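## Task

Slide or carry the orange bin, and no other bin, to the bench edge closest to the arms, then put the hook down lying flat on the bench next to that bin with its handle sticking out past that same edge. Every other object must finish on the surface it started on. Nothing may count as placed if it stays there only because a robot is holding it; at the end release everything and pull the arms away.

## Robot and tools

Robots: three identical i2rt Big YAM arms named arm1, arm2 and arm3. Each has six revolute joints, a two-finger parallel gripper and a wrist camera. With joints 1 and 6 at zero and the hand level and pointing forward, the wrist camera rides on top of the hand looking toward the fingertips. Reach is roughly 1.0 m from the joint1 axis. Two fixed room cameras, room_a and room_b, watch the scene. An occasional brief disturbance may nudge a loose object.

Frames: reported hand poses are in one common scene frame with its origin on the floor and +z up. The hand point is midway between the fingertips; its z axis runs along the fingers and the fingers close along its y axis. Each arm's foot pose is real but never printed. Commands themselves are not in any Cartesian frame: they are joint angles.

execute_actions(actions, cameras): actions is a list holding exactly one action or none. The action is an object keyed by robot name ("arm1", "arm2", "arm3"), and each robot gets its own {"joints": {...}} object. Inside it, each entry names a joint and gives an absolute target, not an offset: joint1_rad to joint6_rad in radians, gripper_m in metres (the fingertip gap). Ranges: joint1_rad -2.879 to 2.879 (rotation of the whole arm about its foot, positive counter-clockwise seen from above, 0 = the direction the foot faces); joint2_rad 0 to 3.141 (shoulder; 0 has the upper arm pointing back, roughly level, increasing lifts it up then forward); joint3_rad 0 to 3.019 (elbow; 0 folded, increasing opens); joint4_rad -1.692 to 1.57 (hand pitch, positive tilts fingers up); joint5_rad -1.57 to 1.57 (hand yaw, positive toward the arm's right); joint6_rad -2.094 to 2.094 (hand roll, positive clockwise viewed from behind the hand); gripper_m 0 to 0.093. Completion tolerances are ±0.045, ±0.14, ±0.09, ±0.055, ±0.03, ±0.035 rad and ±0.003 m respectively. You may name any subset of joints and arms; all named motions start at once and may finish at different moments, and an action runs at most 15 s. Joints move at different speeds, so the hand can sweep a wide path between postures. Omitted joints or arms may still be driving toward earlier targets. An unknown key or out-of-range number rejects the whole call with no motion. cameras is a list of names from arm1_cam_wrist, arm2_cam_wrist, arm3_cam_wrist, room_a, room_b or "all"; omitted, null or ["all"] gives every camera, [] gives none. An empty actions list just returns state and pictures. Example: {"arm1": {"joints": {"gripper_m": 0.05}}, "arm2": {"joints": {"joint1_rad": 0.3}}}.

wait(seconds): 0 to 10 s, commands nothing new and returns the same state and images as an empty action.

zoom_image(camera, region): enlarges part of a camera's most recent full image. region is [x0, y0, x1, y1] in image pixels, origin at the top-left, at most 504 by 504 pixels.

read_manual(section): only "licences"; returns licence text, moves nothing.

finished_scene(scene): ends the given scene (1 or 2) after the last command has been held and reports success; irreversible. Replying with no tool call also ends everything.

Results: each robot's state, joint_positions, joint torques (drive output in joint order, offset and noisy per unit, nonzero even in free air) and images listed in the order given by the "pictures" line. joint_status says how each commanded motion ended: done, "off_target" (stopped short and may still push), "contact_stop" or "time_out" (target dropped and the joint holds where it stopped, except a timed-out joint that still pushes toward a target no more than 0.375, 0.375, 0.113, 0.225, 0.075, 0.3 rad from its spot, and will move on if freed). "joint command not followed" with a "cause:" line means a self/inter-arm clearance check blocked that arm's joint targets (its gripper target still runs); affected joints read "not_followed" and may be retried on later actions. on_its_own lists what the robot does without being commanded; "held at" is the held target, not the position. To relieve a push, send the joint its reported position. A very small target change may not move a joint. A stop in one call cancels your later motion calls in the same reply.

Heat: sustained load warms motors, even while you think. A MOTOR HOT line appears from 85 °C; at 100 °C the arm and its gripper go limp until cooled (OVER-TEMPERATURE FAULT, keys read "limit_stop_at_motor_heat"; resend targets afterwards). Some heat carries into the next scene.

Cautions: the arms do not stop on touch and can press hard, so avoid shoving objects or the bench. Never squeeze two robots together; the clearance check ignores fingers, gripper housings and wrist cameras and can react late. Do not drop or knock objects, or let anything leave the work area or reach the floor. Robots act independently and do not wait for one another. The scene keeps running while you think, holding your last command. Finish with grippers open and arms moved away so the bin and hook rest on their own.

Each tool is called after "Call:" as name(argument=value, ...) on one line, values as JSON.

## Session

Call:
execute_actions(actions=[])

Scene clock: 0.00 s.
Joint torques (N m, as the arm reports them, + toward a larger angle): no reading
Motor temperatures (°C, as the motors report them): arm1=[30 28 29 32 29 31] | arm2=[29 31 31 31 29 29] | arm3=[31 29 30 32 28 29]
arm1.joint_positions: joint1_rad=-0.174 joint2_rad=+0.560 joint3_rad=+1.612 joint4_rad=-1.499 joint5_rad=-0.052 joint6_rad=+0.747 gripper_m=+0.095
arm1.joint_status: not commanded
arm1.hand: x=-0.8844 y=+0.1443 z=+1.3912 quat_wxyz=(-0.257, +0.249, -0.809, -0.467) (m; scene frame)
arm2.joint_positions: joint1_rad=+0.289 joint2_rad=+0.307 joint3_rad=+1.671 joint4_rad=-1.548 joint5_rad=+0.013 joint6_rad=-0.307 gripper_m=+0.094
arm2.joint_status: not commanded
arm2.hand: x=+0.0117 y=+0.0090 z=+1.4235 quat_wxyz=(-0.413, +0.707, -0.296, -0.492) (m; scene frame)
arm3.joint_positions: joint1_rad=-0.363 joint2_rad=+0.573 joint3_rad=+1.713 joint4_rad=-1.392 joint5_rad=+0.172 joint6_rad=+0.254 gripper_m=+0.094
arm3.joint_status: not commanded
arm3.hand: x=+0.9825 y=+0.1145 z=+1.4343 quat_wxyz=(-0.501, +0.317, -0.724, -0.353) (m; scene frame)
pictures: arm1_cam_wrist, arm2_cam_wrist, arm3_cam_wrist, room_a, room_b
Images, in order (width x height): arm1_cam_wrist 504x504, arm2_cam_wrist 504x504, arm3_cam_wrist 504x504, room_a 504x504, room_b 504x504.

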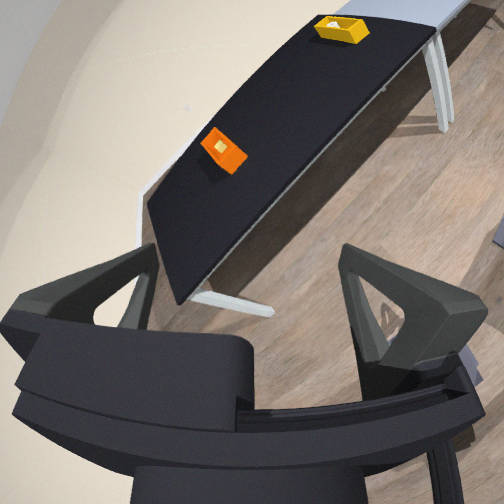

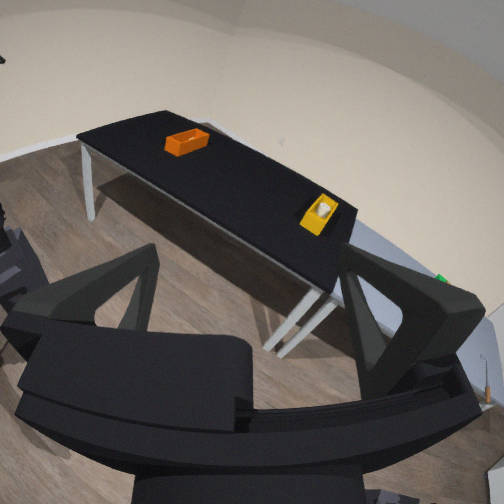

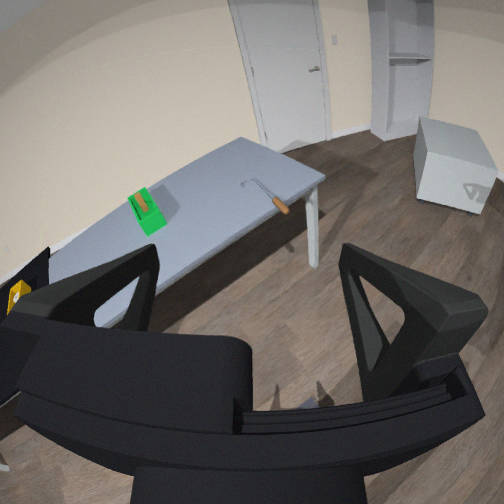

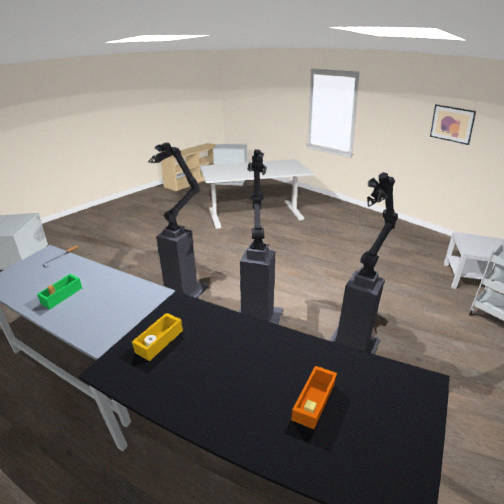

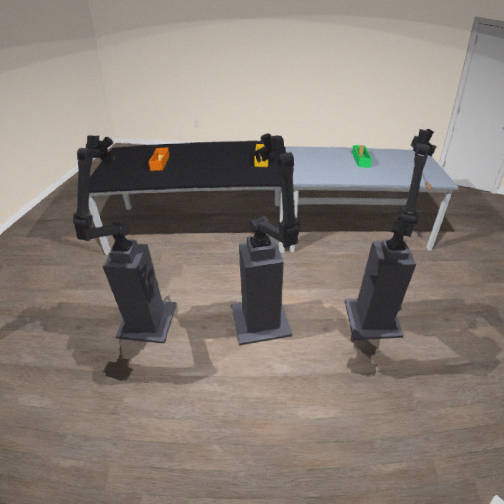

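Call:
zoom_image(camera="arm3_cam_wrist", region=[200, 130, 360, 250])

Call:
zoom_image(camera="room_b", region=[60, 110, 480, 280])

Call:
zoom_image(camera="room_a", region=[0, 200, 200, 350])

Region (200, 130, 360, 250) of arm3_cam_wrist's 504x504 image, scaled by 3.150, with more detail than that image has; it fills the top 378 rows of this view, and the rest is white.

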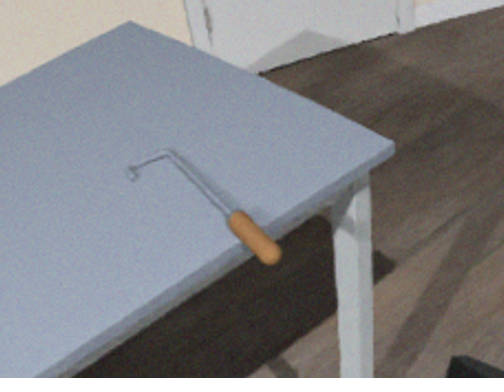

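Region (60, 110, 480, 280) of room_b's 504x504 image, scaled by 1.200, with more detail than that image has; it fills the top 204 rows of this view, and the rest is white.

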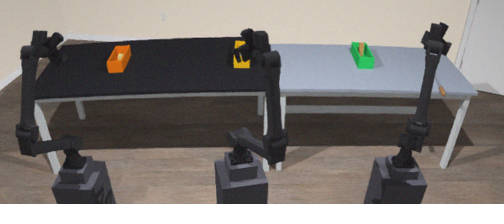

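Region (0, 200, 200, 350) of room_a's 504x504 image, scaled by 2.520, with more detail than that image has; it fills the top 378 rows of this view, and the rest is white.

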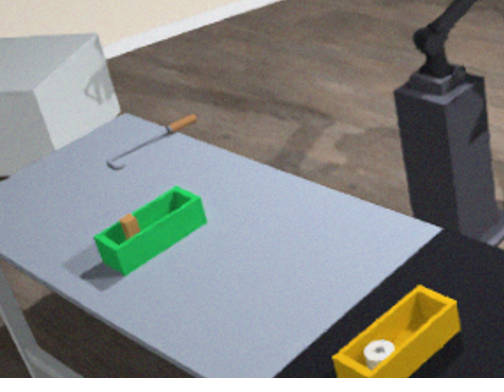

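Call:
execute_actions(actions=[{"arm3":{"joints":{"joint1_rad":-0.55,"joint2_rad":1.567,"joint3_rad":1.43,"joint4_rad":-0.863,"joint5_rad":0,"joint6_rad":0}},"arm1":{"joints":{"joint1_rad":0.05,"joint2_rad":1.567,"joint3_rad":1.43,"joint4_rad":-0.863,"joint5_rad":0,"joint6_rad":0}},"arm2":{"joints":{"joint1_rad":-0.2,"joint2_rad":1.567,"joint3_rad":1.43,"joint4_rad":-0.863,"joint5_rad":0,"joint6_rad":0}}}])

Scene clock: 36.47 s.
Joint torques (N m, as the arm reports them, + toward a larger angle): arm1=[ -0.25 -19.06  12.83   1.96   0.13  -0.13] | arm2=[ -0.67 -19.06  10.1    2.03   0.14   0.04] | arm3=[  0.61 -18.1    9.75   2.19  -0.09  -0.08]
Motor temperatures (°C, as the motors report them): arm1=[30 28 31 32 29 31] | arm2=[29 32 31 31 29 29] | arm3=[31 29 31 32 28 30]
arm1.joint_positions: joint1_rad=+0.043 joint2_rad=+1.575 joint3_rad=+1.414 joint4_rad=-0.877 joint5_rad=+0.000 joint6_rad=+0.009 gripper_m=+0.095
arm1.joint_status: all done
arm1.hand: x=-0.8870 y=+0.5912 z=+1.0114 quat_wxyz=(-0.189, +0.664, -0.700, -0.182) (m; scene frame)
arm2.joint_positions: joint1_rad=-0.200 joint2_rad=+1.583 joint3_rad=+1.408 joint4_rad=-0.880 joint5_rad=-0.001 joint6_rad=-0.009 gripper_m=+0.094
arm2.joint_status: all done
arm2.hand: x=+0.0077 y=+0.6000 z=+1.0151 quat_wxyz=(-0.179, +0.685, -0.682, -0.184) (m; scene frame)
arm3.joint_positions: joint1_rad=-0.540 joint2_rad=+1.583 joint3_rad=+1.419 joint4_rad=-0.880 joint5_rad=+0.003 joint6_rad=+0.009 gripper_m=+0.094
arm3.joint_status: all done
arm3.hand: x=+1.2158 y=+0.5040 z=+0.9861 quat_wxyz=(-0.226, +0.472, -0.843, -0.123) (m; scene frame)
pictures: arm1_cam_wrist, arm2_cam_wrist, arm3_cam_wrist, room_a, room_b
Images, in order (width x height): arm1_cam_wrist 504x504, arm2_cam_wrist 504x504, arm3_cam_wrist 504x504, room_a 504x504, room_b 504x504.

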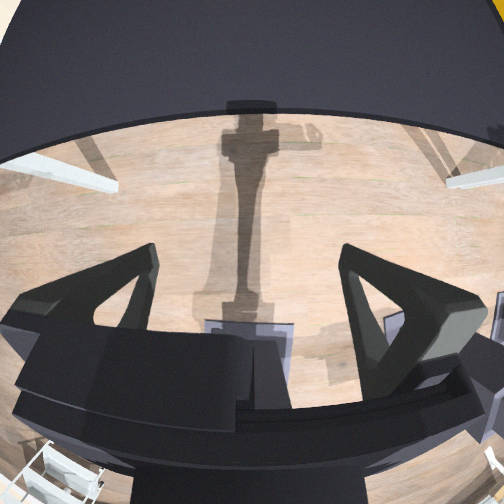

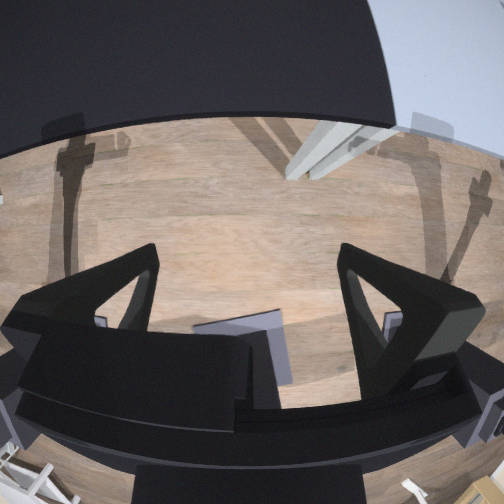

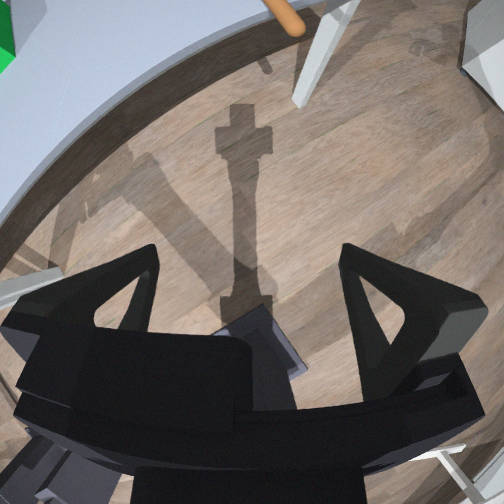

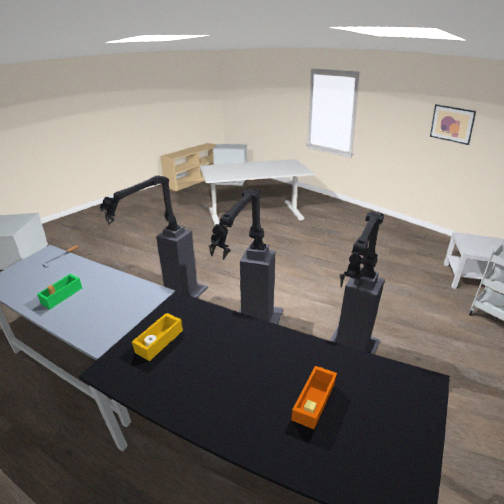

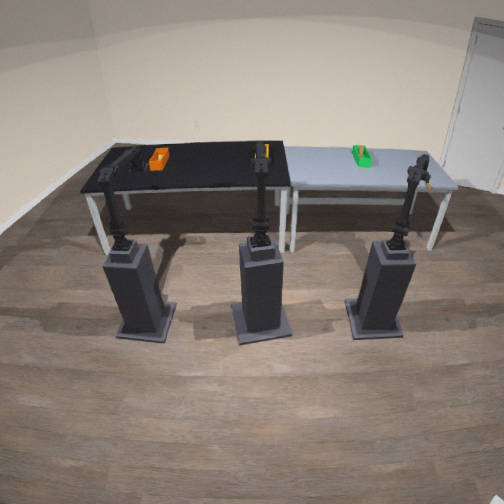

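Call:
execute_actions(actions=[{"arm3":{"joints":{"joint1_rad":-0.79,"joint2_rad":2.345,"joint3_rad":1.635,"joint4_rad":0.745,"joint5_rad":-0.79}},"arm1":{"joints":{"joint1_rad":-0.1,"joint4_rad":-0.1}},"arm2":{"joints":{"joint4_rad":-0.1}}}])

Scene clock: 62.80 s.
Joint torques (N m, as the arm reports them, + toward a larger angle): arm1=[ -0.18 -20.7   13.35   2.75   0.08  -0.18] | arm2=[ -0.54 -20.04  10.57   2.86   0.15   0.04] | arm3=[  1.88 -25.65   8.89   2.63  -0.11  -0.08]
Motor temperatures (°C, as the motors report them): arm1=[30 29 34 32 29 31] | arm2=[29 33 34 31 29 29] | arm3=[31 30 34 32 28 30]
arm1.joint_positions: joint1_rad=-0.109 joint2_rad=+1.575 joint3_rad=+1.414 joint4_rad=-0.117 joint5_rad=+0.001 joint6_rad=+0.007 gripper_m=+0.095
arm1.joint_status: all done
arm1.hand: x=-0.7762 y=+0.6902 z=+1.1557 quat_wxyz=(-0.465, +0.505, -0.619, -0.383) (m; scene frame)
arm2.joint_positions: joint1_rad=-0.200 joint2_rad=+1.583 joint3_rad=+1.408 joint4_rad=-0.120 joint5_rad=-0.001 joint6_rad=-0.009 gripper_m=+0.094
arm2.joint_status: all done
arm2.hand: x=+0.0093 y=+0.7135 z=+1.1576 quat_wxyz=(-0.421, +0.568, -0.567, -0.423) (m; scene frame)
arm3.joint_positions: joint1_rad=-0.795 joint2_rad=+2.354 joint3_rad=+1.614 joint4_rad=+0.726 joint5_rad=-0.787 joint6_rad=+0.007 gripper_m=+0.094
arm3.joint_status: all done
arm3.hand: x=+1.4066 y=+0.6498 z=+0.8425 quat_wxyz=(-0.494, +0.499, -0.510, -0.496) (m; scene frame)
pictures: arm1_cam_wrist, arm2_cam_wrist, arm3_cam_wrist, room_a, room_b
Images, in order (width x height): arm1_cam_wrist 504x504, arm2_cam_wrist 504x504, arm3_cam_wrist 504x504, room_a 504x504, room_b 504x504.

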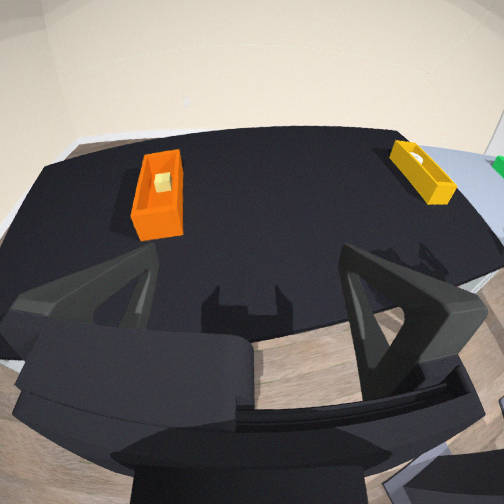

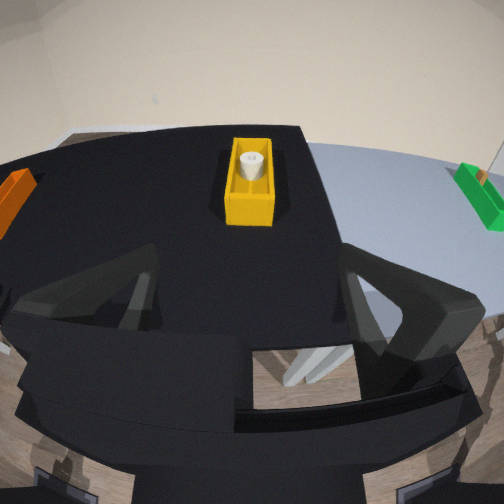

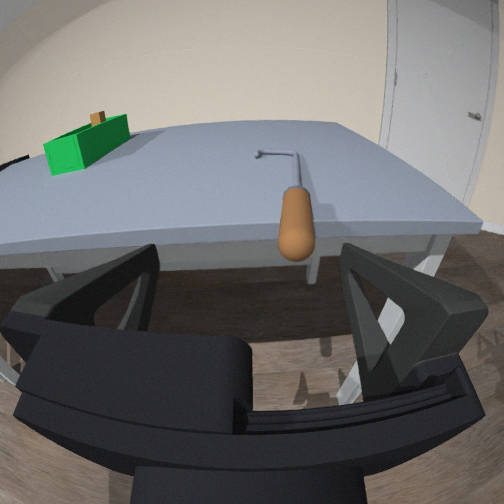

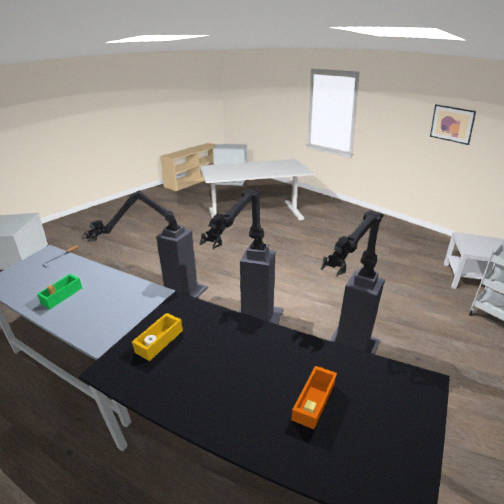

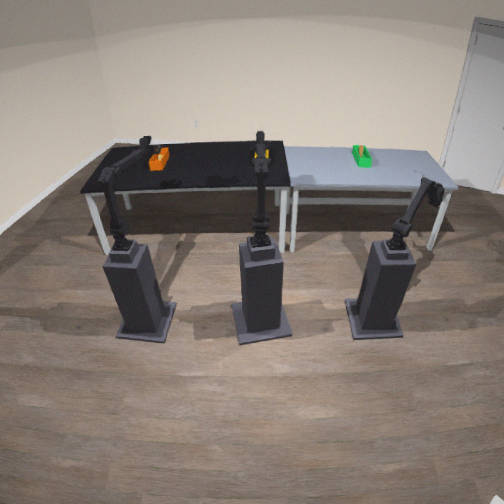

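Call:
execute_actions(actions=[{"arm3":{"joints":{"joint1_rad":-0.795,"joint2_rad":2.525,"joint3_rad":1.855,"joint4_rad":0.72,"joint5_rad":-0.81}},"arm1":{"joints":{"joint1_rad":-1.48,"joint2_rad":1.0,"joint3_rad":0.8,"joint4_rad":0.2}},"arm2":{"joints":{"joint2_rad":1.2,"joint3_rad":1.2,"joint4_rad":-1.4}}}], cameras=["arm3_cam_wrist","room_a","room_b"])

Scene clock: 78.27 s.
Joint torques (N m, as the arm reports them, + toward a larger angle): arm1=[-0.48 -8.3  12.52  2.46  0.02 -0.22] | arm2=[ -0.6  -10.78   8.92   0.35   0.15   0.03] | arm3=[  1.41 -29.12  11.36   1.66  -0.06  -0.08]
Motor temperatures (°C, as the motors report them): arm1=[30 29 35 32 29 31] | arm2=[29 33 35 31 29 29] | arm3=[31 31 34 32 28 30]
arm1.joint_positions: joint1_rad=-1.478 joint2_rad=+1.000 joint3_rad=+0.791 joint4_rad=+0.188 joint5_rad=+0.001 joint6_rad=+0.007 gripper_m=+0.095
arm1.joint_status: all done
arm1.hand: x=-0.4199 y=+0.0013 z=+1.1790 quat_wxyz=(-0.700, +0.000, -0.714, -0.003) (m; scene frame)
arm2.joint_positions: joint1_rad=-0.200 joint2_rad=+1.201 joint3_rad=+1.189 joint4_rad=-1.392 joint5_rad=-0.001 joint6_rad=-0.009 gripper_m=+0.094
arm2.joint_status: all done
arm2.hand: x=+0.0076 y=+0.3789 z=+1.0477 quat_wxyz=(-0.057, +0.707, -0.702, -0.064) (m; scene frame)
arm3.joint_positions: joint1_rad=-0.795 joint2_rad=+2.547 joint3_rad=+1.802 joint4_rad=+0.724 joint5_rad=-0.809 joint6_rad=+0.007 gripper_m=+0.094
arm3.joint_status: all done
arm3.hand: x=+1.4284 y=+0.6738 z=+0.7760 quat_wxyz=(-0.487, +0.504, -0.507, -0.502) (m; scene frame)
pictures: arm3_cam_wrist, room_a, room_b
Images, in order (width x height): arm3_cam_wrist 504x504, room_a 504x504, room_b 504x504.

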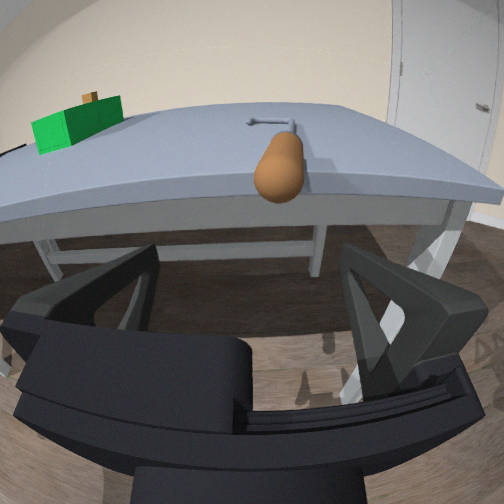

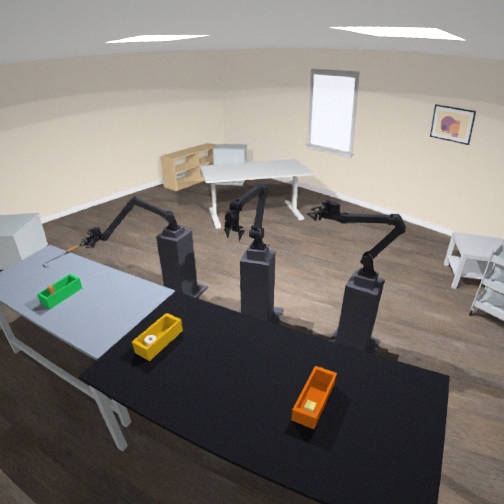

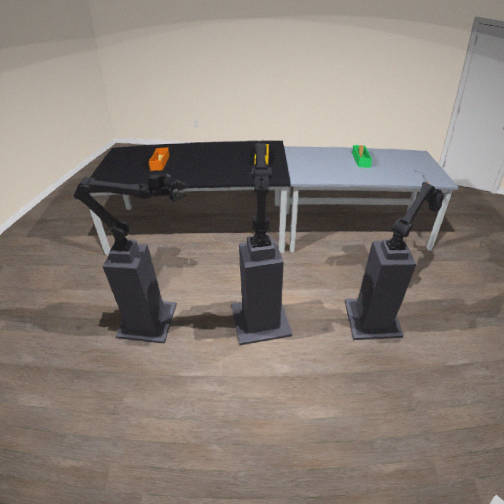

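Call:
execute_actions(actions=[{"arm3":{"joints":{"joint1_rad":-0.73,"joint2_rad":2.565,"joint3_rad":1.955,"joint4_rad":0.68,"joint5_rad":-0.574}}}], cameras=["arm3_cam_wrist"])

Scene clock: 91.53 s.
Joint torques (N m, as the arm reports them, + toward a larger angle): arm1=[-0.22 -8.86 12.5   2.38  0.1  -0.2 ] | arm2=[ -0.81 -10.55   8.97   0.39   0.15   0.03] | arm3=[  0.94 -27.48  11.6    1.61   0.05  -0.09]
Motor temperatures (°C, as the motors report them): arm1=[30 29 36 32 29 31] | arm2=[29 33 35 31 29 29] | arm3=[31 32 35 32 28 30]
arm1.joint_positions: joint1_rad=-1.478 joint2_rad=+1.000 joint3_rad=+0.791 joint4_rad=+0.188 joint5_rad=+0.001 joint6_rad=+0.007 gripper_m=+0.095
arm1.joint_status: not commanded
arm1.hand: x=-0.4199 y=+0.0013 z=+1.1790 quat_wxyz=(-0.700, +0.000, -0.714, -0.003) (m; scene frame)
arm2.joint_positions: joint1_rad=-0.200 joint2_rad=+1.201 joint3_rad=+1.189 joint4_rad=-1.392 joint5_rad=-0.001 joint6_rad=-0.009 gripper_m=+0.094
arm2.joint_status: not commanded
arm2.hand: x=+0.0076 y=+0.3789 z=+1.0477 quat_wxyz=(-0.057, +0.707, -0.702, -0.064) (m; scene frame)
arm3.joint_positions: joint1_rad=-0.724 joint2_rad=+2.567 joint3_rad=+1.905 joint4_rad=+0.687 joint5_rad=-0.576 joint6_rad=+0.007 gripper_m=+0.094
arm3.joint_status: all done
arm3.hand: x=+1.4344 y=+0.7252 z=+0.8018 quat_wxyz=(-0.543, +0.461, -0.529, -0.461) (m; scene frame)
pictures: arm3_cam_wrist
Images, in order (width x height): arm3_cam_wrist 504x504.

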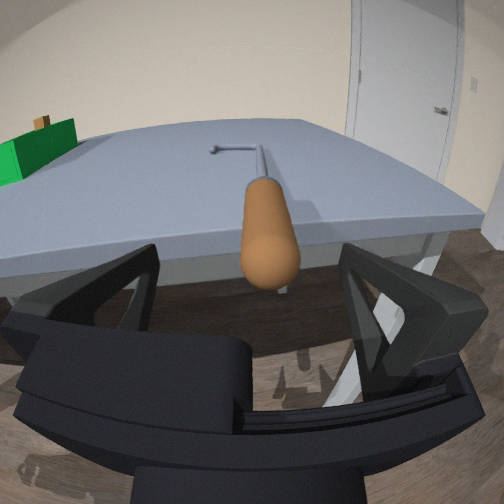

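Call:
execute_actions(actions=[{"arm3":{"joints":{"joint1_rad":-0.708,"joint2_rad":2.705,"joint3_rad":2.232,"joint4_rad":0.53,"joint5_rad":-0.54}}}], cameras=["arm3_cam_wrist","room_a"])

Scene clock: 97.83 s.
Joint torques (N m, as the arm reports them, + toward a larger angle): arm1=[-0.82 -8.49 12.67  2.56  0.05 -0.23] | arm2=[ -0.74 -10.59   8.96   0.38   0.16   0.04] | arm3=[  2.16 -31.34  12.69   1.81   0.02  -0.07]
Motor temperatures (°C, as the motors report them): arm1=[30 29 36 32 29 31] | arm2=[29 33 35 31 29 29] | arm3=[31 32 36 32 28 30]
arm1.joint_positions: joint1_rad=-1.478 joint2_rad=+1.000 joint3_rad=+0.791 joint4_rad=+0.188 joint5_rad=+0.001 joint6_rad=+0.007 gripper_m=+0.095
arm1.joint_status: not commanded
arm1.hand: x=-0.4199 y=+0.0013 z=+1.1790 quat_wxyz=(-0.700, +0.000, -0.714, -0.003) (m; scene frame)
arm2.joint_positions: joint1_rad=-0.200 joint2_rad=+1.201 joint3_rad=+1.189 joint4_rad=-1.392 joint5_rad=-0.001 joint6_rad=-0.009 gripper_m=+0.094
arm2.joint_status: not commanded
arm2.hand: x=+0.0076 y=+0.3789 z=+1.0477 quat_wxyz=(-0.057, +0.707, -0.702, -0.064) (m; scene frame)
arm3.joint_positions: joint1_rad=-0.720 joint2_rad=+2.729 joint3_rad=+2.178 joint4_rad=+0.534 joint5_rad=-0.542 joint6_rad=+0.007 gripper_m=+0.094
arm3.joint_status: all done
arm3.hand: x=+1.4660 y=+0.7587 z=+0.7676 quat_wxyz=(-0.535, +0.455, -0.551, -0.451) (m; scene frame)
pictures: arm3_cam_wrist, room_a
Images, in order (width x height): arm3_cam_wrist 504x504, room_a 504x504.

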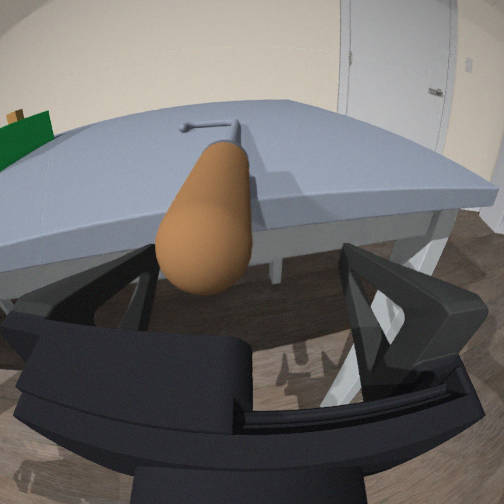

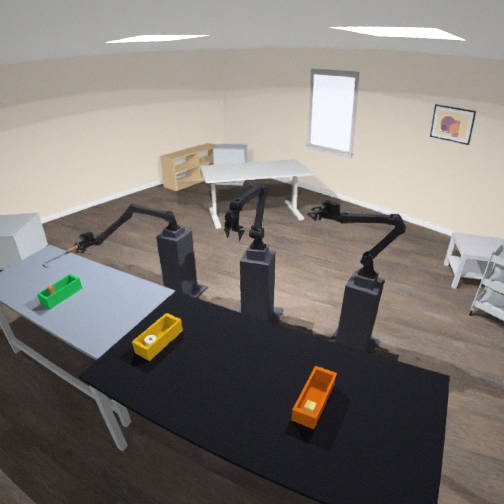

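Call:
execute_actions(actions=[{"arm3":{"joints":{"joint1_rad":-0.685}}}], cameras=[])

Call:
execute_actions(actions=[{"arm3":{"joints":{"joint2_rad":2.68}}}], cameras=["arm3_cam_wrist"])

Scene clock: 106.57 s.
Joint torques (N m, as the arm reports them, + toward a larger angle): arm1=[-0.4  -8.63 12.59  2.33  0.05 -0.2 ] | arm2=[ -0.69 -10.6    8.96   0.4    0.15   0.02] | arm3=[  1.96 -31.48  12.6    1.85   0.    -0.08]
Motor temperatures (°C, as the motors report them): arm1=[30 29 36 32 29 31] | arm2=[29 33 35 31 29 29] | arm3=[31 33 37 32 28 30]
arm1.joint_positions: joint1_rad=-1.478 joint2_rad=+1.000 joint3_rad=+0.791 joint4_rad=+0.188 joint5_rad=+0.001 joint6_rad=+0.007 gripper_m=+0.095
arm1.joint_status: not commanded
arm1.hand: x=-0.4199 y=+0.0013 z=+1.1790 quat_wxyz=(-0.700, +0.000, -0.714, -0.003) (m; scene frame)
arm2.joint_positions: joint1_rad=-0.200 joint2_rad=+1.201 joint3_rad=+1.189 joint4_rad=-1.392 joint5_rad=-0.001 joint6_rad=-0.009 gripper_m=+0.094
arm2.joint_status: not commanded
arm2.hand: x=+0.0076 y=+0.3789 z=+1.0477 quat_wxyz=(-0.057, +0.707, -0.702, -0.064) (m; scene frame)
arm3.joint_positions: joint1_rad=-0.689 joint2_rad=+2.729 joint3_rad=+2.178 joint4_rad=+0.534 joint5_rad=-0.542 joint6_rad=+0.007 gripper_m=+0.094
arm3.joint_status: all done
arm3.hand: x=+1.4418 y=+0.7757 z=+0.7674 quat_wxyz=(-0.527, +0.464, -0.544, -0.459) (m; scene frame)
pictures: none
No camera images: the call's "cameras" was empty. Leave "cameras" out to get every camera's image.

Scene clock: 107.37 s.
Joint torques (N m, as the arm reports them, + toward a larger angle): arm1=[-0.48 -8.6  12.6   2.32  0.05 -0.16] | arm2=[ -0.68 -10.41   8.95   0.38   0.16   0.04] | arm3=[  2.36 -32.33  12.69   1.68   0.04  -0.08]
Motor temperatures (°C, as the motors report them): arm1=[30 29 36 32 29 31] | arm2=[29 33 35 31 29 29] | arm3=[31 33 37 32 28 30]
arm1.joint_positions: joint1_rad=-1.478 joint2_rad=+1.000 joint3_rad=+0.791 joint4_rad=+0.188 joint5_rad=+0.001 joint6_rad=+0.007 gripper_m=+0.095
arm1.joint_status: not commanded
arm1.hand: x=-0.4199 y=+0.0013 z=+1.1790 quat_wxyz=(-0.700, +0.000, -0.714, -0.003) (m; scene frame)
arm2.joint_positions: joint1_rad=-0.200 joint2_rad=+1.201 joint3_rad=+1.189 joint4_rad=-1.392 joint5_rad=-0.001 joint6_rad=-0.009 gripper_m=+0.094
arm2.joint_status: not commanded
arm2.hand: x=+0.0076 y=+0.3789 z=+1.0477 quat_wxyz=(-0.057, +0.707, -0.702, -0.064) (m; scene frame)
arm3.joint_positions: joint1_rad=-0.689 joint2_rad=+2.716 joint3_rad=+2.178 joint4_rad=+0.534 joint5_rad=-0.542 joint6_rad=+0.007 gripper_m=+0.094
arm3.joint_status: all done
arm3.hand: x=+1.4427 y=+0.7769 z=+0.7793 quat_wxyz=(-0.532, +0.463, -0.540, -0.460) (m; scene frame)
pictures: arm3_cam_wrist
Images, in order (width x height): arm3_cam_wrist 504x504.

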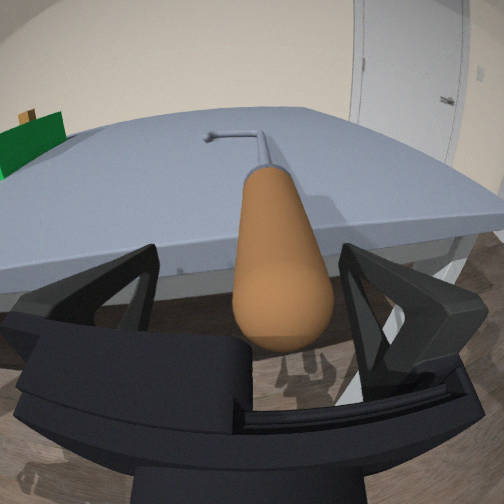

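Call:
execute_actions(actions=[{"arm3":{"joints":{"joint2_rad":2.668,"joint1_rad":-0.71,"gripper_m":0.06}}}], cameras=[])

Call:
execute_actions(actions=[{"arm3":{"joints":{"gripper_m":0.0}}}], cameras=["arm3_cam_wrist"])

Scene clock: 115.20 s.
Joint torques (N m, as the arm reports them, + toward a larger angle): arm1=[-0.51 -8.27 12.56  2.1   0.05 -0.15] | arm2=[ -0.68 -10.67   8.96   0.4    0.15   0.04] | arm3=[  0.35 -31.85  12.78   1.76   0.06  -0.06]
Motor temperatures (°C, as the motors report them): arm1=[30 29 36 32 29 31] | arm2=[29 33 35 31 29 29] | arm3=[31 34 37 32 28 30]
arm1.joint_positions: joint1_rad=-1.478 joint2_rad=+1.000 joint3_rad=+0.791 joint4_rad=+0.188 joint5_rad=+0.001 joint6_rad=+0.007 gripper_m=+0.095
arm1.joint_status: not commanded
arm1.hand: x=-0.4199 y=+0.0013 z=+1.1790 quat_wxyz=(-0.700, +0.000, -0.714, -0.003) (m; scene frame)
arm2.joint_positions: joint1_rad=-0.200 joint2_rad=+1.201 joint3_rad=+1.189 joint4_rad=-1.392 joint5_rad=-0.001 joint6_rad=-0.009 gripper_m=+0.094
arm2.joint_status: not commanded
arm2.hand: x=+0.0076 y=+0.3789 z=+1.0477 quat_wxyz=(-0.057, +0.707, -0.702, -0.064) (m; scene frame)
arm3.joint_positions: joint1_rad=-0.700 joint2_rad=+2.705 joint3_rad=+2.178 joint4_rad=+0.534 joint5_rad=-0.542 joint6_rad=+0.007 gripper_m=+0.060
arm3.joint_status: all done
arm3.hand: x=+1.4520 y=+0.7719 z=+0.7900 quat_wxyz=(-0.539, +0.459, -0.538, -0.457) (m; scene frame)
pictures: none
No camera images: the call's "cameras" was empty. Leave "cameras" out to get every camera's image.

Scene clock: 115.83 s.
Joint torques (N m, as the arm reports them, + toward a larger angle): arm1=[-0.4  -8.74 12.52  2.44  0.07 -0.22] | arm2=[ -0.62 -10.64   8.98   0.38   0.14   0.04] | arm3=[  0.69 -32.41  12.7    1.76  -0.02  -0.06]
Motor temperatures (°C, as the motors report them): arm1=[30 29 36 32 29 31] | arm2=[29 33 35 31 29 29] | arm3=[31 34 37 32 28 30]
arm1.joint_positions: joint1_rad=-1.478 joint2_rad=+1.000 joint3_rad=+0.791 joint4_rad=+0.188 joint5_rad=+0.001 joint6_rad=+0.007 gripper_m=+0.095
arm1.joint_status: not commanded
arm1.hand: x=-0.4199 y=+0.0013 z=+1.1790 quat_wxyz=(-0.700, +0.000, -0.714, -0.003) (m; scene frame)
arm2.joint_positions: joint1_rad=-0.200 joint2_rad=+1.201 joint3_rad=+1.189 joint4_rad=-1.392 joint5_rad=-0.001 joint6_rad=-0.009 gripper_m=+0.094
arm2.joint_status: not commanded
arm2.hand: x=+0.0076 y=+0.3789 z=+1.0477 quat_wxyz=(-0.057, +0.707, -0.702, -0.064) (m; scene frame)
arm3.joint_positions: joint1_rad=-0.700 joint2_rad=+2.705 joint3_rad=+2.178 joint4_rad=+0.534 joint5_rad=-0.540 joint6_rad=+0.007 gripper_m=+0.031
arm3.joint_status: gripper_m off_target (ended at +0.031, target +0.000)
arm3.hand: x=+1.4522 y=+0.7718 z=+0.7900 quat_wxyz=(-0.539, +0.459, -0.539, -0.457) (m; scene frame)
pictures: arm3_cam_wrist
Images, in order (width x height): arm3_cam_wrist 504x504.

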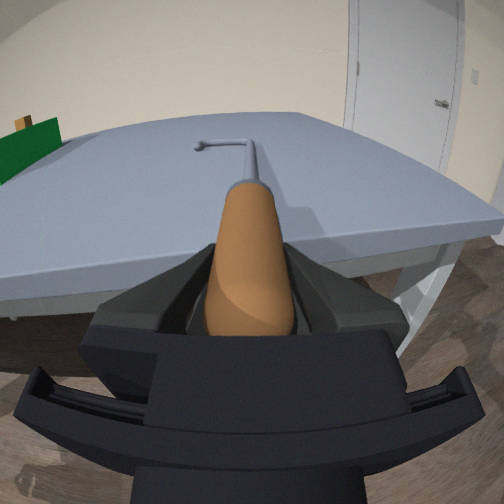

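Call:
execute_actions(actions=[{"arm3":{"joints":{"joint2_rad":2.2}},"arm2":{"joints":{"joint1_rad":-1.78,"joint2_rad":1.1,"joint3_rad":1.3,"joint4_rad":-1.6}}}], cameras=[])

Call:
execute_actions(actions=[{"arm3":{"joints":{"joint1_rad":1.58,"joint2_rad":0.47,"joint3_rad":0.27,"joint4_rad":0.23,"joint5_rad":0}}}])

Scene clock: 129.77 s.
Joint torques (N m, as the arm reports them, + toward a larger angle): arm1=[-0.53 -9.   12.68  2.34  0.07 -0.2 ] | arm2=[-0.59 -9.26 11.08  0.27  0.09  0.02] | arm3=[  1.06 -33.67  12.09   2.32   0.16  -0.06]
Motor temperatures (°C, as the motors report them): arm1=[30 29 37 32 29 31] | arm2=[29 33 36 31 29 29] | arm3=[31 35 38 32 28 30]
arm1.joint_positions: joint1_rad=-1.478 joint2_rad=+1.000 joint3_rad=+0.791 joint4_rad=+0.188 joint5_rad=+0.001 joint6_rad=+0.007 gripper_m=+0.095
arm1.joint_status: not commanded
arm1.hand: x=-0.4199 y=+0.0013 z=+1.1790 quat_wxyz=(-0.700, +0.000, -0.714, -0.003) (m; scene frame)
arm2.joint_positions: joint1_rad=-1.781 joint2_rad=+1.104 joint3_rad=+1.255 joint4_rad=-1.592 joint5_rad=+0.000 joint6_rad=-0.008 gripper_m=+0.094
arm2.joint_status: all done
arm2.hand: x=+0.3285 y=+0.0032 z=+1.0949 quat_wxyz=(-0.060, -0.002, -0.998, -0.001) (m; scene frame)
arm3.joint_positions: joint1_rad=-0.704 joint2_rad=+2.273 joint3_rad=+2.196 joint4_rad=+0.514 joint5_rad=-0.542 joint6_rad=+0.007 gripper_m=+0.031
arm3.joint_status: all done
arm3.hand: x=+1.4240 y=+0.7383 z=+1.1919 quat_wxyz=(-0.675, +0.424, -0.377, -0.471) (m; scene frame)
pictures: none
No camera images: the call's "cameras" was empty. Leave "cameras" out to get every camera's image.

Scene clock: 132.00 s.
Joint torques (N m, as the arm reports them, + toward a larger angle): arm1=[-1.18 -8.97 12.52  2.42  0.04 -0.18] | arm2=[-0.55 -9.18 11.13  0.31  0.09  0.02] | arm3=[ 2.02 -1.74 10.93  3.21  0.02 -0.06]
Motor temperatures (°C, as the motors report them): arm1=[30 29 37 32 29 31] | arm2=[29 33 36 31 29 29] | arm3=[31 34 38 32 28 30]
arm1.joint_positions: joint1_rad=-1.478 joint2_rad=+1.000 joint3_rad=+0.791 joint4_rad=+0.188 joint5_rad=+0.001 joint6_rad=+0.007 gripper_m=+0.095
arm1.joint_status: not commanded
arm1.hand: x=-0.4199 y=+0.0013 z=+1.1790 quat_wxyz=(-0.700, +0.000, -0.714, -0.003) (m; scene frame)
arm2.joint_positions: joint1_rad=-1.781 joint2_rad=+1.104 joint3_rad=+1.255 joint4_rad=-1.592 joint5_rad=+0.000 joint6_rad=-0.008 gripper_m=+0.094
arm2.joint_status: not commanded
arm2.hand: x=+0.3285 y=+0.0032 z=+1.0949 quat_wxyz=(-0.060, -0.002, -0.998, -0.001) (m; scene frame)
arm3.joint_positions: joint1_rad=+1.573 joint2_rad=+0.492 joint3_rad=+0.248 joint4_rad=+0.202 joint5_rad=-0.002 joint6_rad=+0.004 gripper_m=+0.031
arm3.joint_status: all done
arm3.hand: x=+0.5712 y=-0.0045 z=+1.0207 quat_wxyz=(+0.005, +0.724, -0.004, -0.690) (m; scene frame)
pictures: arm1_cam_wrist, arm2_cam_wrist, arm3_cam_wrist, room_a, room_b
Images, in order (width x height): arm1_cam_wrist 504x504, arm2_cam_wrist 504x504, arm3_cam_wrist 504x504, room_a 504x504, room_b 504x504.

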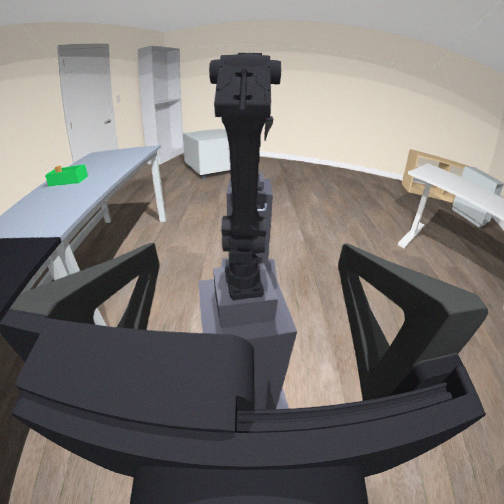

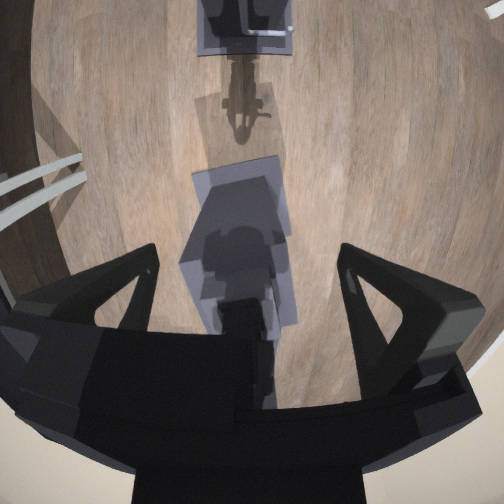

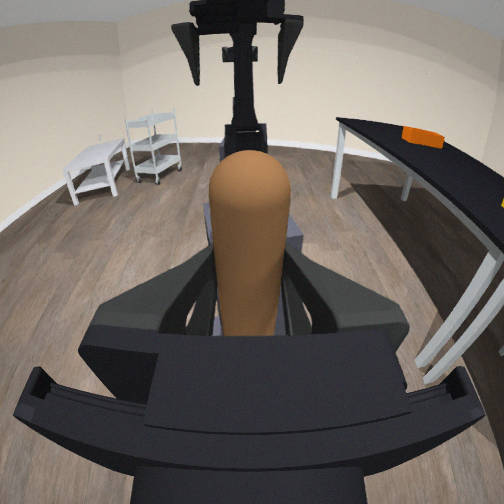

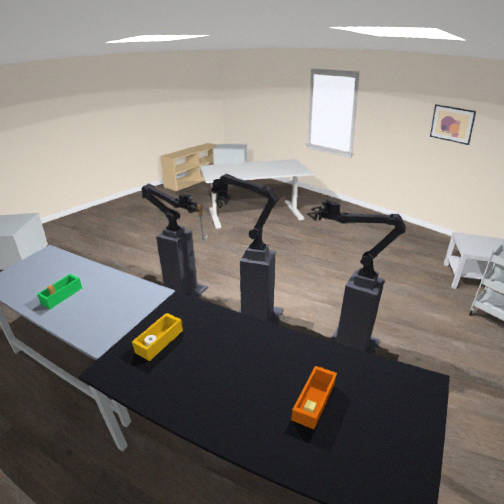

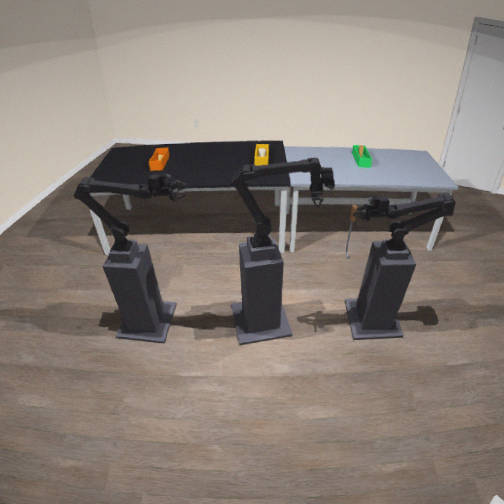

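Call:
execute_actions(actions=[{"arm2":{"joints":{"joint1_rad":-1.2,"joint2_rad":1.66,"joint3_rad":0.35,"joint4_rad":1.35}}}], cameras=[])

Call:
execute_actions(actions=[{"arm2":{"joints":{"joint1_rad":-1.80}}}], cameras=["arm2_cam_wrist","room_b"])

Scene clock: 151.73 s.
Joint torques (N m, as the arm reports them, + toward a larger angle): arm1=[-0.48 -8.63 12.75  2.36  0.02 -0.17] | arm2=[ -0.69 -12.85   3.5    2.84   0.15   0.02] | arm3=[ 2.24 -1.89 11.    3.15  0.06 -0.02]
Motor temperatures (°C, as the motors report them): arm1=[30 28 37 32 29 31] | arm2=[29 33 36 31 29 29] | arm3=[31 32 37 32 28 30]
arm1.joint_positions: joint1_rad=-1.478 joint2_rad=+1.000 joint3_rad=+0.791 joint4_rad=+0.188 joint5_rad=+0.001 joint6_rad=+0.007 gripper_m=+0.095
arm1.joint_status: not commanded
arm1.hand: x=-0.4199 y=+0.0013 z=+1.1790 quat_wxyz=(-0.700, +0.000, -0.714, -0.003) (m; scene frame)
arm2.joint_positions: joint1_rad=-1.200 joint2_rad=+1.675 joint3_rad=+0.346 joint4_rad=+1.330 joint5_rad=-0.002 joint6_rad=-0.007 gripper_m=+0.094
arm2.joint_status: all done
arm2.hand: x=+0.3983 y=+0.2596 z=+0.9115 quat_wxyz=(-0.677, +0.199, -0.680, -0.199) (m; scene frame)
arm3.joint_positions: joint1_rad=+1.573 joint2_rad=+0.492 joint3_rad=+0.248 joint4_rad=+0.202 joint5_rad=-0.002 joint6_rad=+0.004 gripper_m=+0.031
arm3.joint_status: not commanded
arm3.hand: x=+0.5712 y=-0.0045 z=+1.0207 quat_wxyz=(+0.005, +0.724, -0.004, -0.690) (m; scene frame)
pictures: none
No camera images: the call's "cameras" was empty. Leave "cameras" out to get every camera's image.

Scene clock: 152.93 s.
Joint torques (N m, as the arm reports them, + toward a larger angle): arm1=[-1.17 -8.2  12.61  2.29  0.07 -0.2 ] | arm2=[ -0.62 -12.83   3.44   2.83   0.09   0.02] | arm3=[ 1.82 -1.4  11.    3.31  0.03 -0.02]
Motor temperatures (°C, as the motors report them): arm1=[30 28 37 32 29 31] | arm2=[29 33 36 31 29 29] | arm3=[31 32 37 32 28 30]
arm1.joint_positions: joint1_rad=-1.478 joint2_rad=+1.000 joint3_rad=+0.791 joint4_rad=+0.188 joint5_rad=+0.001 joint6_rad=+0.007 gripper_m=+0.095
arm1.joint_status: not commanded
arm1.hand: x=-0.4199 y=+0.0013 z=+1.1790 quat_wxyz=(-0.700, +0.000, -0.714, -0.003) (m; scene frame)
arm2.joint_positions: joint1_rad=-1.801 joint2_rad=+1.675 joint3_rad=+0.346 joint4_rad=+1.330 joint5_rad=+0.000 joint6_rad=-0.007 gripper_m=+0.094
arm2.joint_status: all done
arm2.hand: x=+0.4714 y=-0.0070 z=+0.9098 quat_wxyz=(-0.704, -0.010, -0.710, +0.013) (m; scene frame)
arm3.joint_positions: joint1_rad=+1.573 joint2_rad=+0.492 joint3_rad=+0.248 joint4_rad=+0.202 joint5_rad=-0.002 joint6_rad=+0.004 gripper_m=+0.031
arm3.joint_status: not commanded
arm3.hand: x=+0.5712 y=-0.0045 z=+1.0207 quat_wxyz=(+0.005, +0.724, -0.004, -0.690) (m; scene frame)
pictures: arm2_cam_wrist, room_b
Images, in order (width x height): arm2_cam_wrist 504x504, room_b 504x504.

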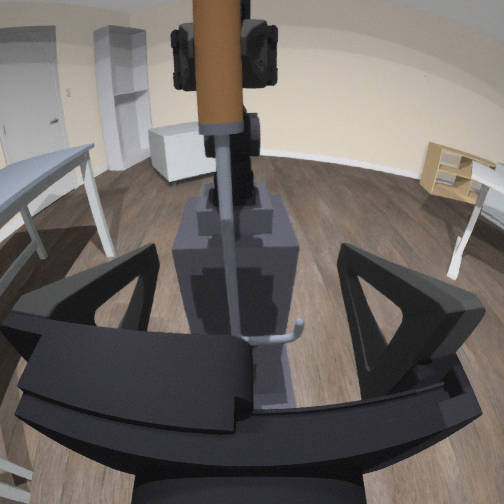

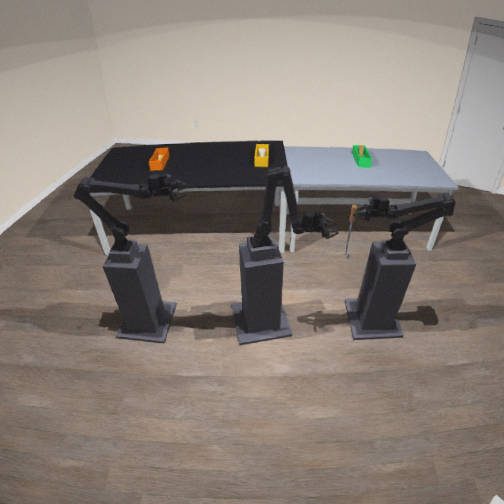

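Call:
execute_actions(actions=[{"arm2":{"joints":{"joint1_rad":-1.765,"joint2_rad":1.725,"joint3_rad":0.61,"joint4_rad":1.175,"gripper_m":0.06}}}], cameras=["arm2_cam_wrist","arm3_cam_wrist"])

Scene clock: 166.73 s.
Joint torques (N m, as the arm reports them, + toward a larger angle): arm1=[-0.33 -8.79 12.53  2.38  0.04 -0.16] | arm2=[ -0.35 -14.75   5.85   1.75   0.09   0.02] | arm3=[ 2.   -1.84 10.96  3.3   0.06 -0.04]
Motor temperatures (°C, as the motors report them): arm1=[30 28 37 32 29 31] | arm2=[29 33 35 31 29 29] | arm3=[31 31 37 32 28 30]
arm1.joint_positions: joint1_rad=-1.478 joint2_rad=+1.000 joint3_rad=+0.791 joint4_rad=+0.188 joint5_rad=+0.001 joint6_rad=+0.007 gripper_m=+0.095
arm1.joint_status: not commanded
arm1.hand: x=-0.4199 y=+0.0013 z=+1.1790 quat_wxyz=(-0.700, +0.000, -0.714, -0.003) (m; scene frame)
arm2.joint_positions: joint1_rad=-1.768 joint2_rad=+1.731 joint3_rad=+0.591 joint4_rad=+1.180 joint5_rad=+0.000 joint6_rad=-0.007 gripper_m=+0.060
arm2.joint_status: all done
arm2.hand: x=+0.5602 y=+0.0081 z=+0.9361 quat_wxyz=(-0.718, +0.001, -0.696, +0.001) (m; scene frame)
arm3.joint_positions: joint1_rad=+1.573 joint2_rad=+0.492 joint3_rad=+0.248 joint4_rad=+0.202 joint5_rad=-0.002 joint6_rad=+0.004 gripper_m=+0.031
arm3.joint_status: not commanded
arm3.hand: x=+0.5712 y=-0.0045 z=+1.0207 quat_wxyz=(+0.005, +0.724, -0.004, -0.690) (m; scene frame)
pictures: arm2_cam_wrist, arm3_cam_wrist
Images, in order (width x height): arm2_cam_wrist 504x504, arm3_cam_wrist 504x504.

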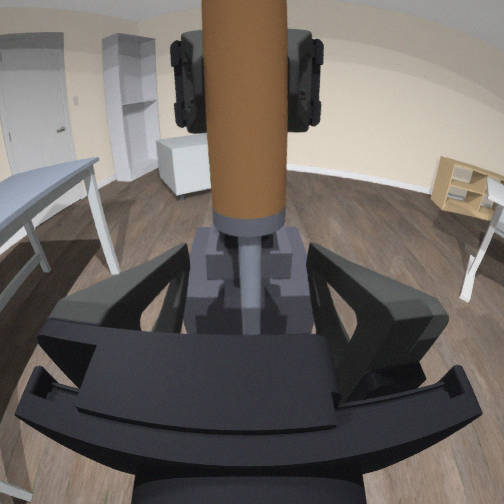

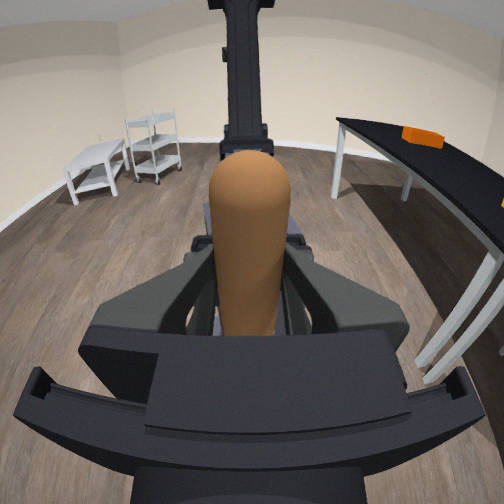

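Call:
execute_actions(actions=[{"arm2":{"joints":{"gripper_m":0.0}}}], cameras=["arm2_cam_wrist"])

Scene clock: 171.00 s.
Joint torques (N m, as the arm reports them, + toward a larger angle): arm1=[-0.49 -8.79 12.66  2.37  0.07 -0.2 ] | arm2=[ -0.43 -14.65   5.88   1.72   0.05   0.02] | arm3=[ 2.32 -1.61 10.97  3.21 -0.02 -0.01]
Motor temperatures (°C, as the motors report them): arm1=[30 28 37 32 29 31] | arm2=[29 33 34 31 29 29] | arm3=[31 31 38 32 28 30]
arm1.joint_positions: joint1_rad=-1.478 joint2_rad=+1.000 joint3_rad=+0.791 joint4_rad=+0.188 joint5_rad=+0.001 joint6_rad=+0.007 gripper_m=+0.095
arm1.joint_status: not commanded
arm1.hand: x=-0.4199 y=+0.0013 z=+1.1790 quat_wxyz=(-0.700, +0.000, -0.714, -0.003) (m; scene frame)
arm2.joint_positions: joint1_rad=-1.768 joint2_rad=+1.731 joint3_rad=+0.591 joint4_rad=+1.180 joint5_rad=+0.001 joint6_rad=-0.007 gripper_m=+0.009
arm2.joint_status: gripper_m off_target (ended at +0.009, target +0.000)
arm2.hand: x=+0.5602 y=+0.0079 z=+0.9361 quat_wxyz=(-0.718, +0.001, -0.696, +0.002) (m; scene frame)
arm3.joint_positions: joint1_rad=+1.573 joint2_rad=+0.492 joint3_rad=+0.248 joint4_rad=+0.202 joint5_rad=+0.000 joint6_rad=+0.000 gripper_m=+0.031
arm3.joint_status: not commanded
arm3.hand: x=+0.5712 y=-0.0043 z=+1.0207 quat_wxyz=(+0.003, +0.724, -0.003, -0.690) (m; scene frame)
pictures: arm2_cam_wrist
Images, in order (width x height): arm2_cam_wrist 504x504.

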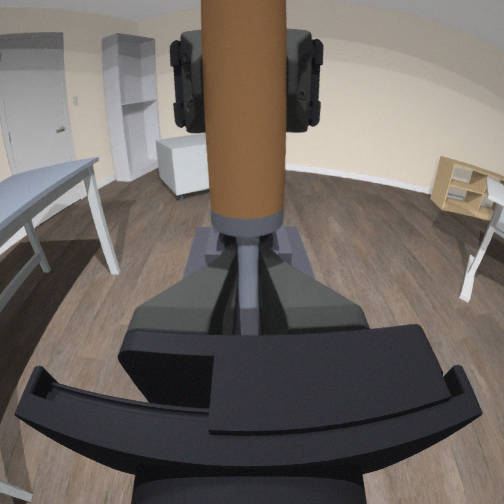

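Call:
execute_actions(actions=[{"arm3":{"joints":{"gripper_m":0.09}},"arm1":{"joints":{"joint2_rad":1.1,"joint3_rad":1.36,"joint4_rad":-1.53}}}], cameras=[])

Call:
execute_actions(actions=[{"arm2":{"joints":{"joint2_rad":1.66,"joint3_rad":0.35,"joint4_rad":1.35}}}], cameras=["arm2_cam_wrist","room_b"])

Scene clock: 189.73 s.
Joint torques (N m, as the arm reports them, + toward a larger angle): arm1=[-0.08 -8.47 13.21  0.6   0.05 -0.17] | arm2=[ -0.34 -16.52   5.75   2.78   0.06   0.  ] | arm3=[ 1.98 -0.02 11.    2.86  0.    0.  ]
Motor temperatures (°C, as the motors report them): arm1=[30 28 38 32 29 31] | arm2=[29 33 34 31 29 29] | arm3=[31 31 38 32 28 30]
arm1.joint_positions: joint1_rad=-1.478 joint2_rad=+1.095 joint3_rad=+1.330 joint4_rad=-1.522 joint5_rad=+0.001 joint6_rad=+0.007 gripper_m=+0.095
arm1.joint_status: all done
arm1.hand: x=-0.5648 y=+0.0003 z=+1.1285 quat_wxyz=(-0.142, +0.000, -0.990, +0.001) (m; scene frame)
arm2.joint_positions: joint1_rad=-1.768 joint2_rad=+1.744 joint3_rad=+0.591 joint4_rad=+1.156 joint5_rad=+0.001 joint6_rad=-0.005 gripper_m=+0.009
arm2.joint_status: not commanded
arm2.hand: x=+0.5604 y=+0.0080 z=+0.9227 quat_wxyz=(-0.705, +0.000, -0.709, +0.001) (m; scene frame)
arm3.joint_positions: joint1_rad=+1.573 joint2_rad=+0.475 joint3_rad=+0.248 joint4_rad=+0.209 joint5_rad=+0.000 joint6_rad=+0.000 gripper_m=+0.090
arm3.joint_status: all done
arm3.hand: x=+0.5736 y=-0.0042 z=+1.0281 quat_wxyz=(+0.003, +0.715, -0.003, -0.699) (m; scene frame)
pictures: none
No camera images: the call's "cameras" was empty. Leave "cameras" out to get every camera's image.

Scene clock: 190.83 s.
Joint torques (N m, as the arm reports them, + toward a larger angle): arm1=[-0.22 -8.01 13.29  0.71  0.05 -0.2 ] | arm2=[ -0.35 -14.31   4.64   3.88   0.05   0.  ] | arm3=[ 2.03  0.07 10.98  2.97 -0.02  0.  ]
Motor temperatures (°C, as the motors report them): arm1=[30 28 38 32 29 31] | arm2=[29 33 34 31 29 29] | arm3=[31 31 38 32 28 30]
arm1.joint_positions: joint1_rad=-1.478 joint2_rad=+1.095 joint3_rad=+1.330 joint4_rad=-1.522 joint5_rad=+0.001 joint6_rad=+0.007 gripper_m=+0.095
arm1.joint_status: not commanded
arm1.hand: x=-0.5648 y=+0.0003 z=+1.1285 quat_wxyz=(-0.142, +0.000, -0.990, +0.001) (m; scene frame)
arm2.joint_positions: joint1_rad=-1.768 joint2_rad=+1.691 joint3_rad=+0.323 joint4_rad=+1.306 joint5_rad=+0.001 joint6_rad=-0.005 gripper_m=+0.009
arm2.joint_status: all done
arm2.hand: x=+0.4622 y=+0.0081 z=+0.8893 quat_wxyz=(-0.681, +0.000, -0.732, +0.001) (m; scene frame)
arm3.joint_positions: joint1_rad=+1.573 joint2_rad=+0.475 joint3_rad=+0.248 joint4_rad=+0.209 joint5_rad=+0.000 joint6_rad=+0.000 gripper_m=+0.090
arm3.joint_status: not commanded
arm3.hand: x=+0.5736 y=-0.0042 z=+1.0281 quat_wxyz=(+0.003, +0.715, -0.003, -0.699) (m; scene frame)
pictures: arm2_cam_wrist, room_b
Images, in order (width x height): arm2_cam_wrist 504x504, room_b 504x504.

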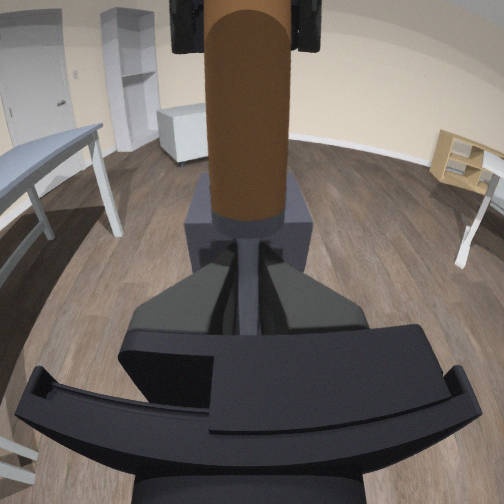

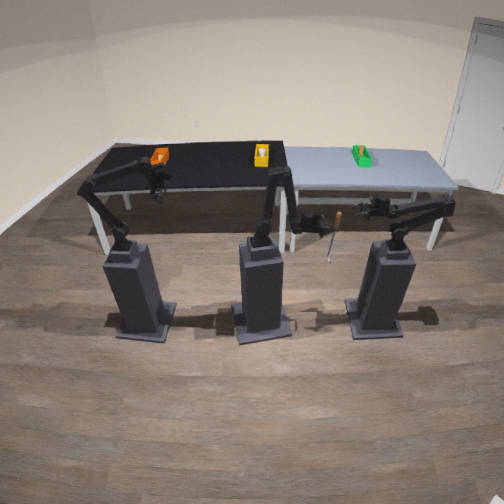

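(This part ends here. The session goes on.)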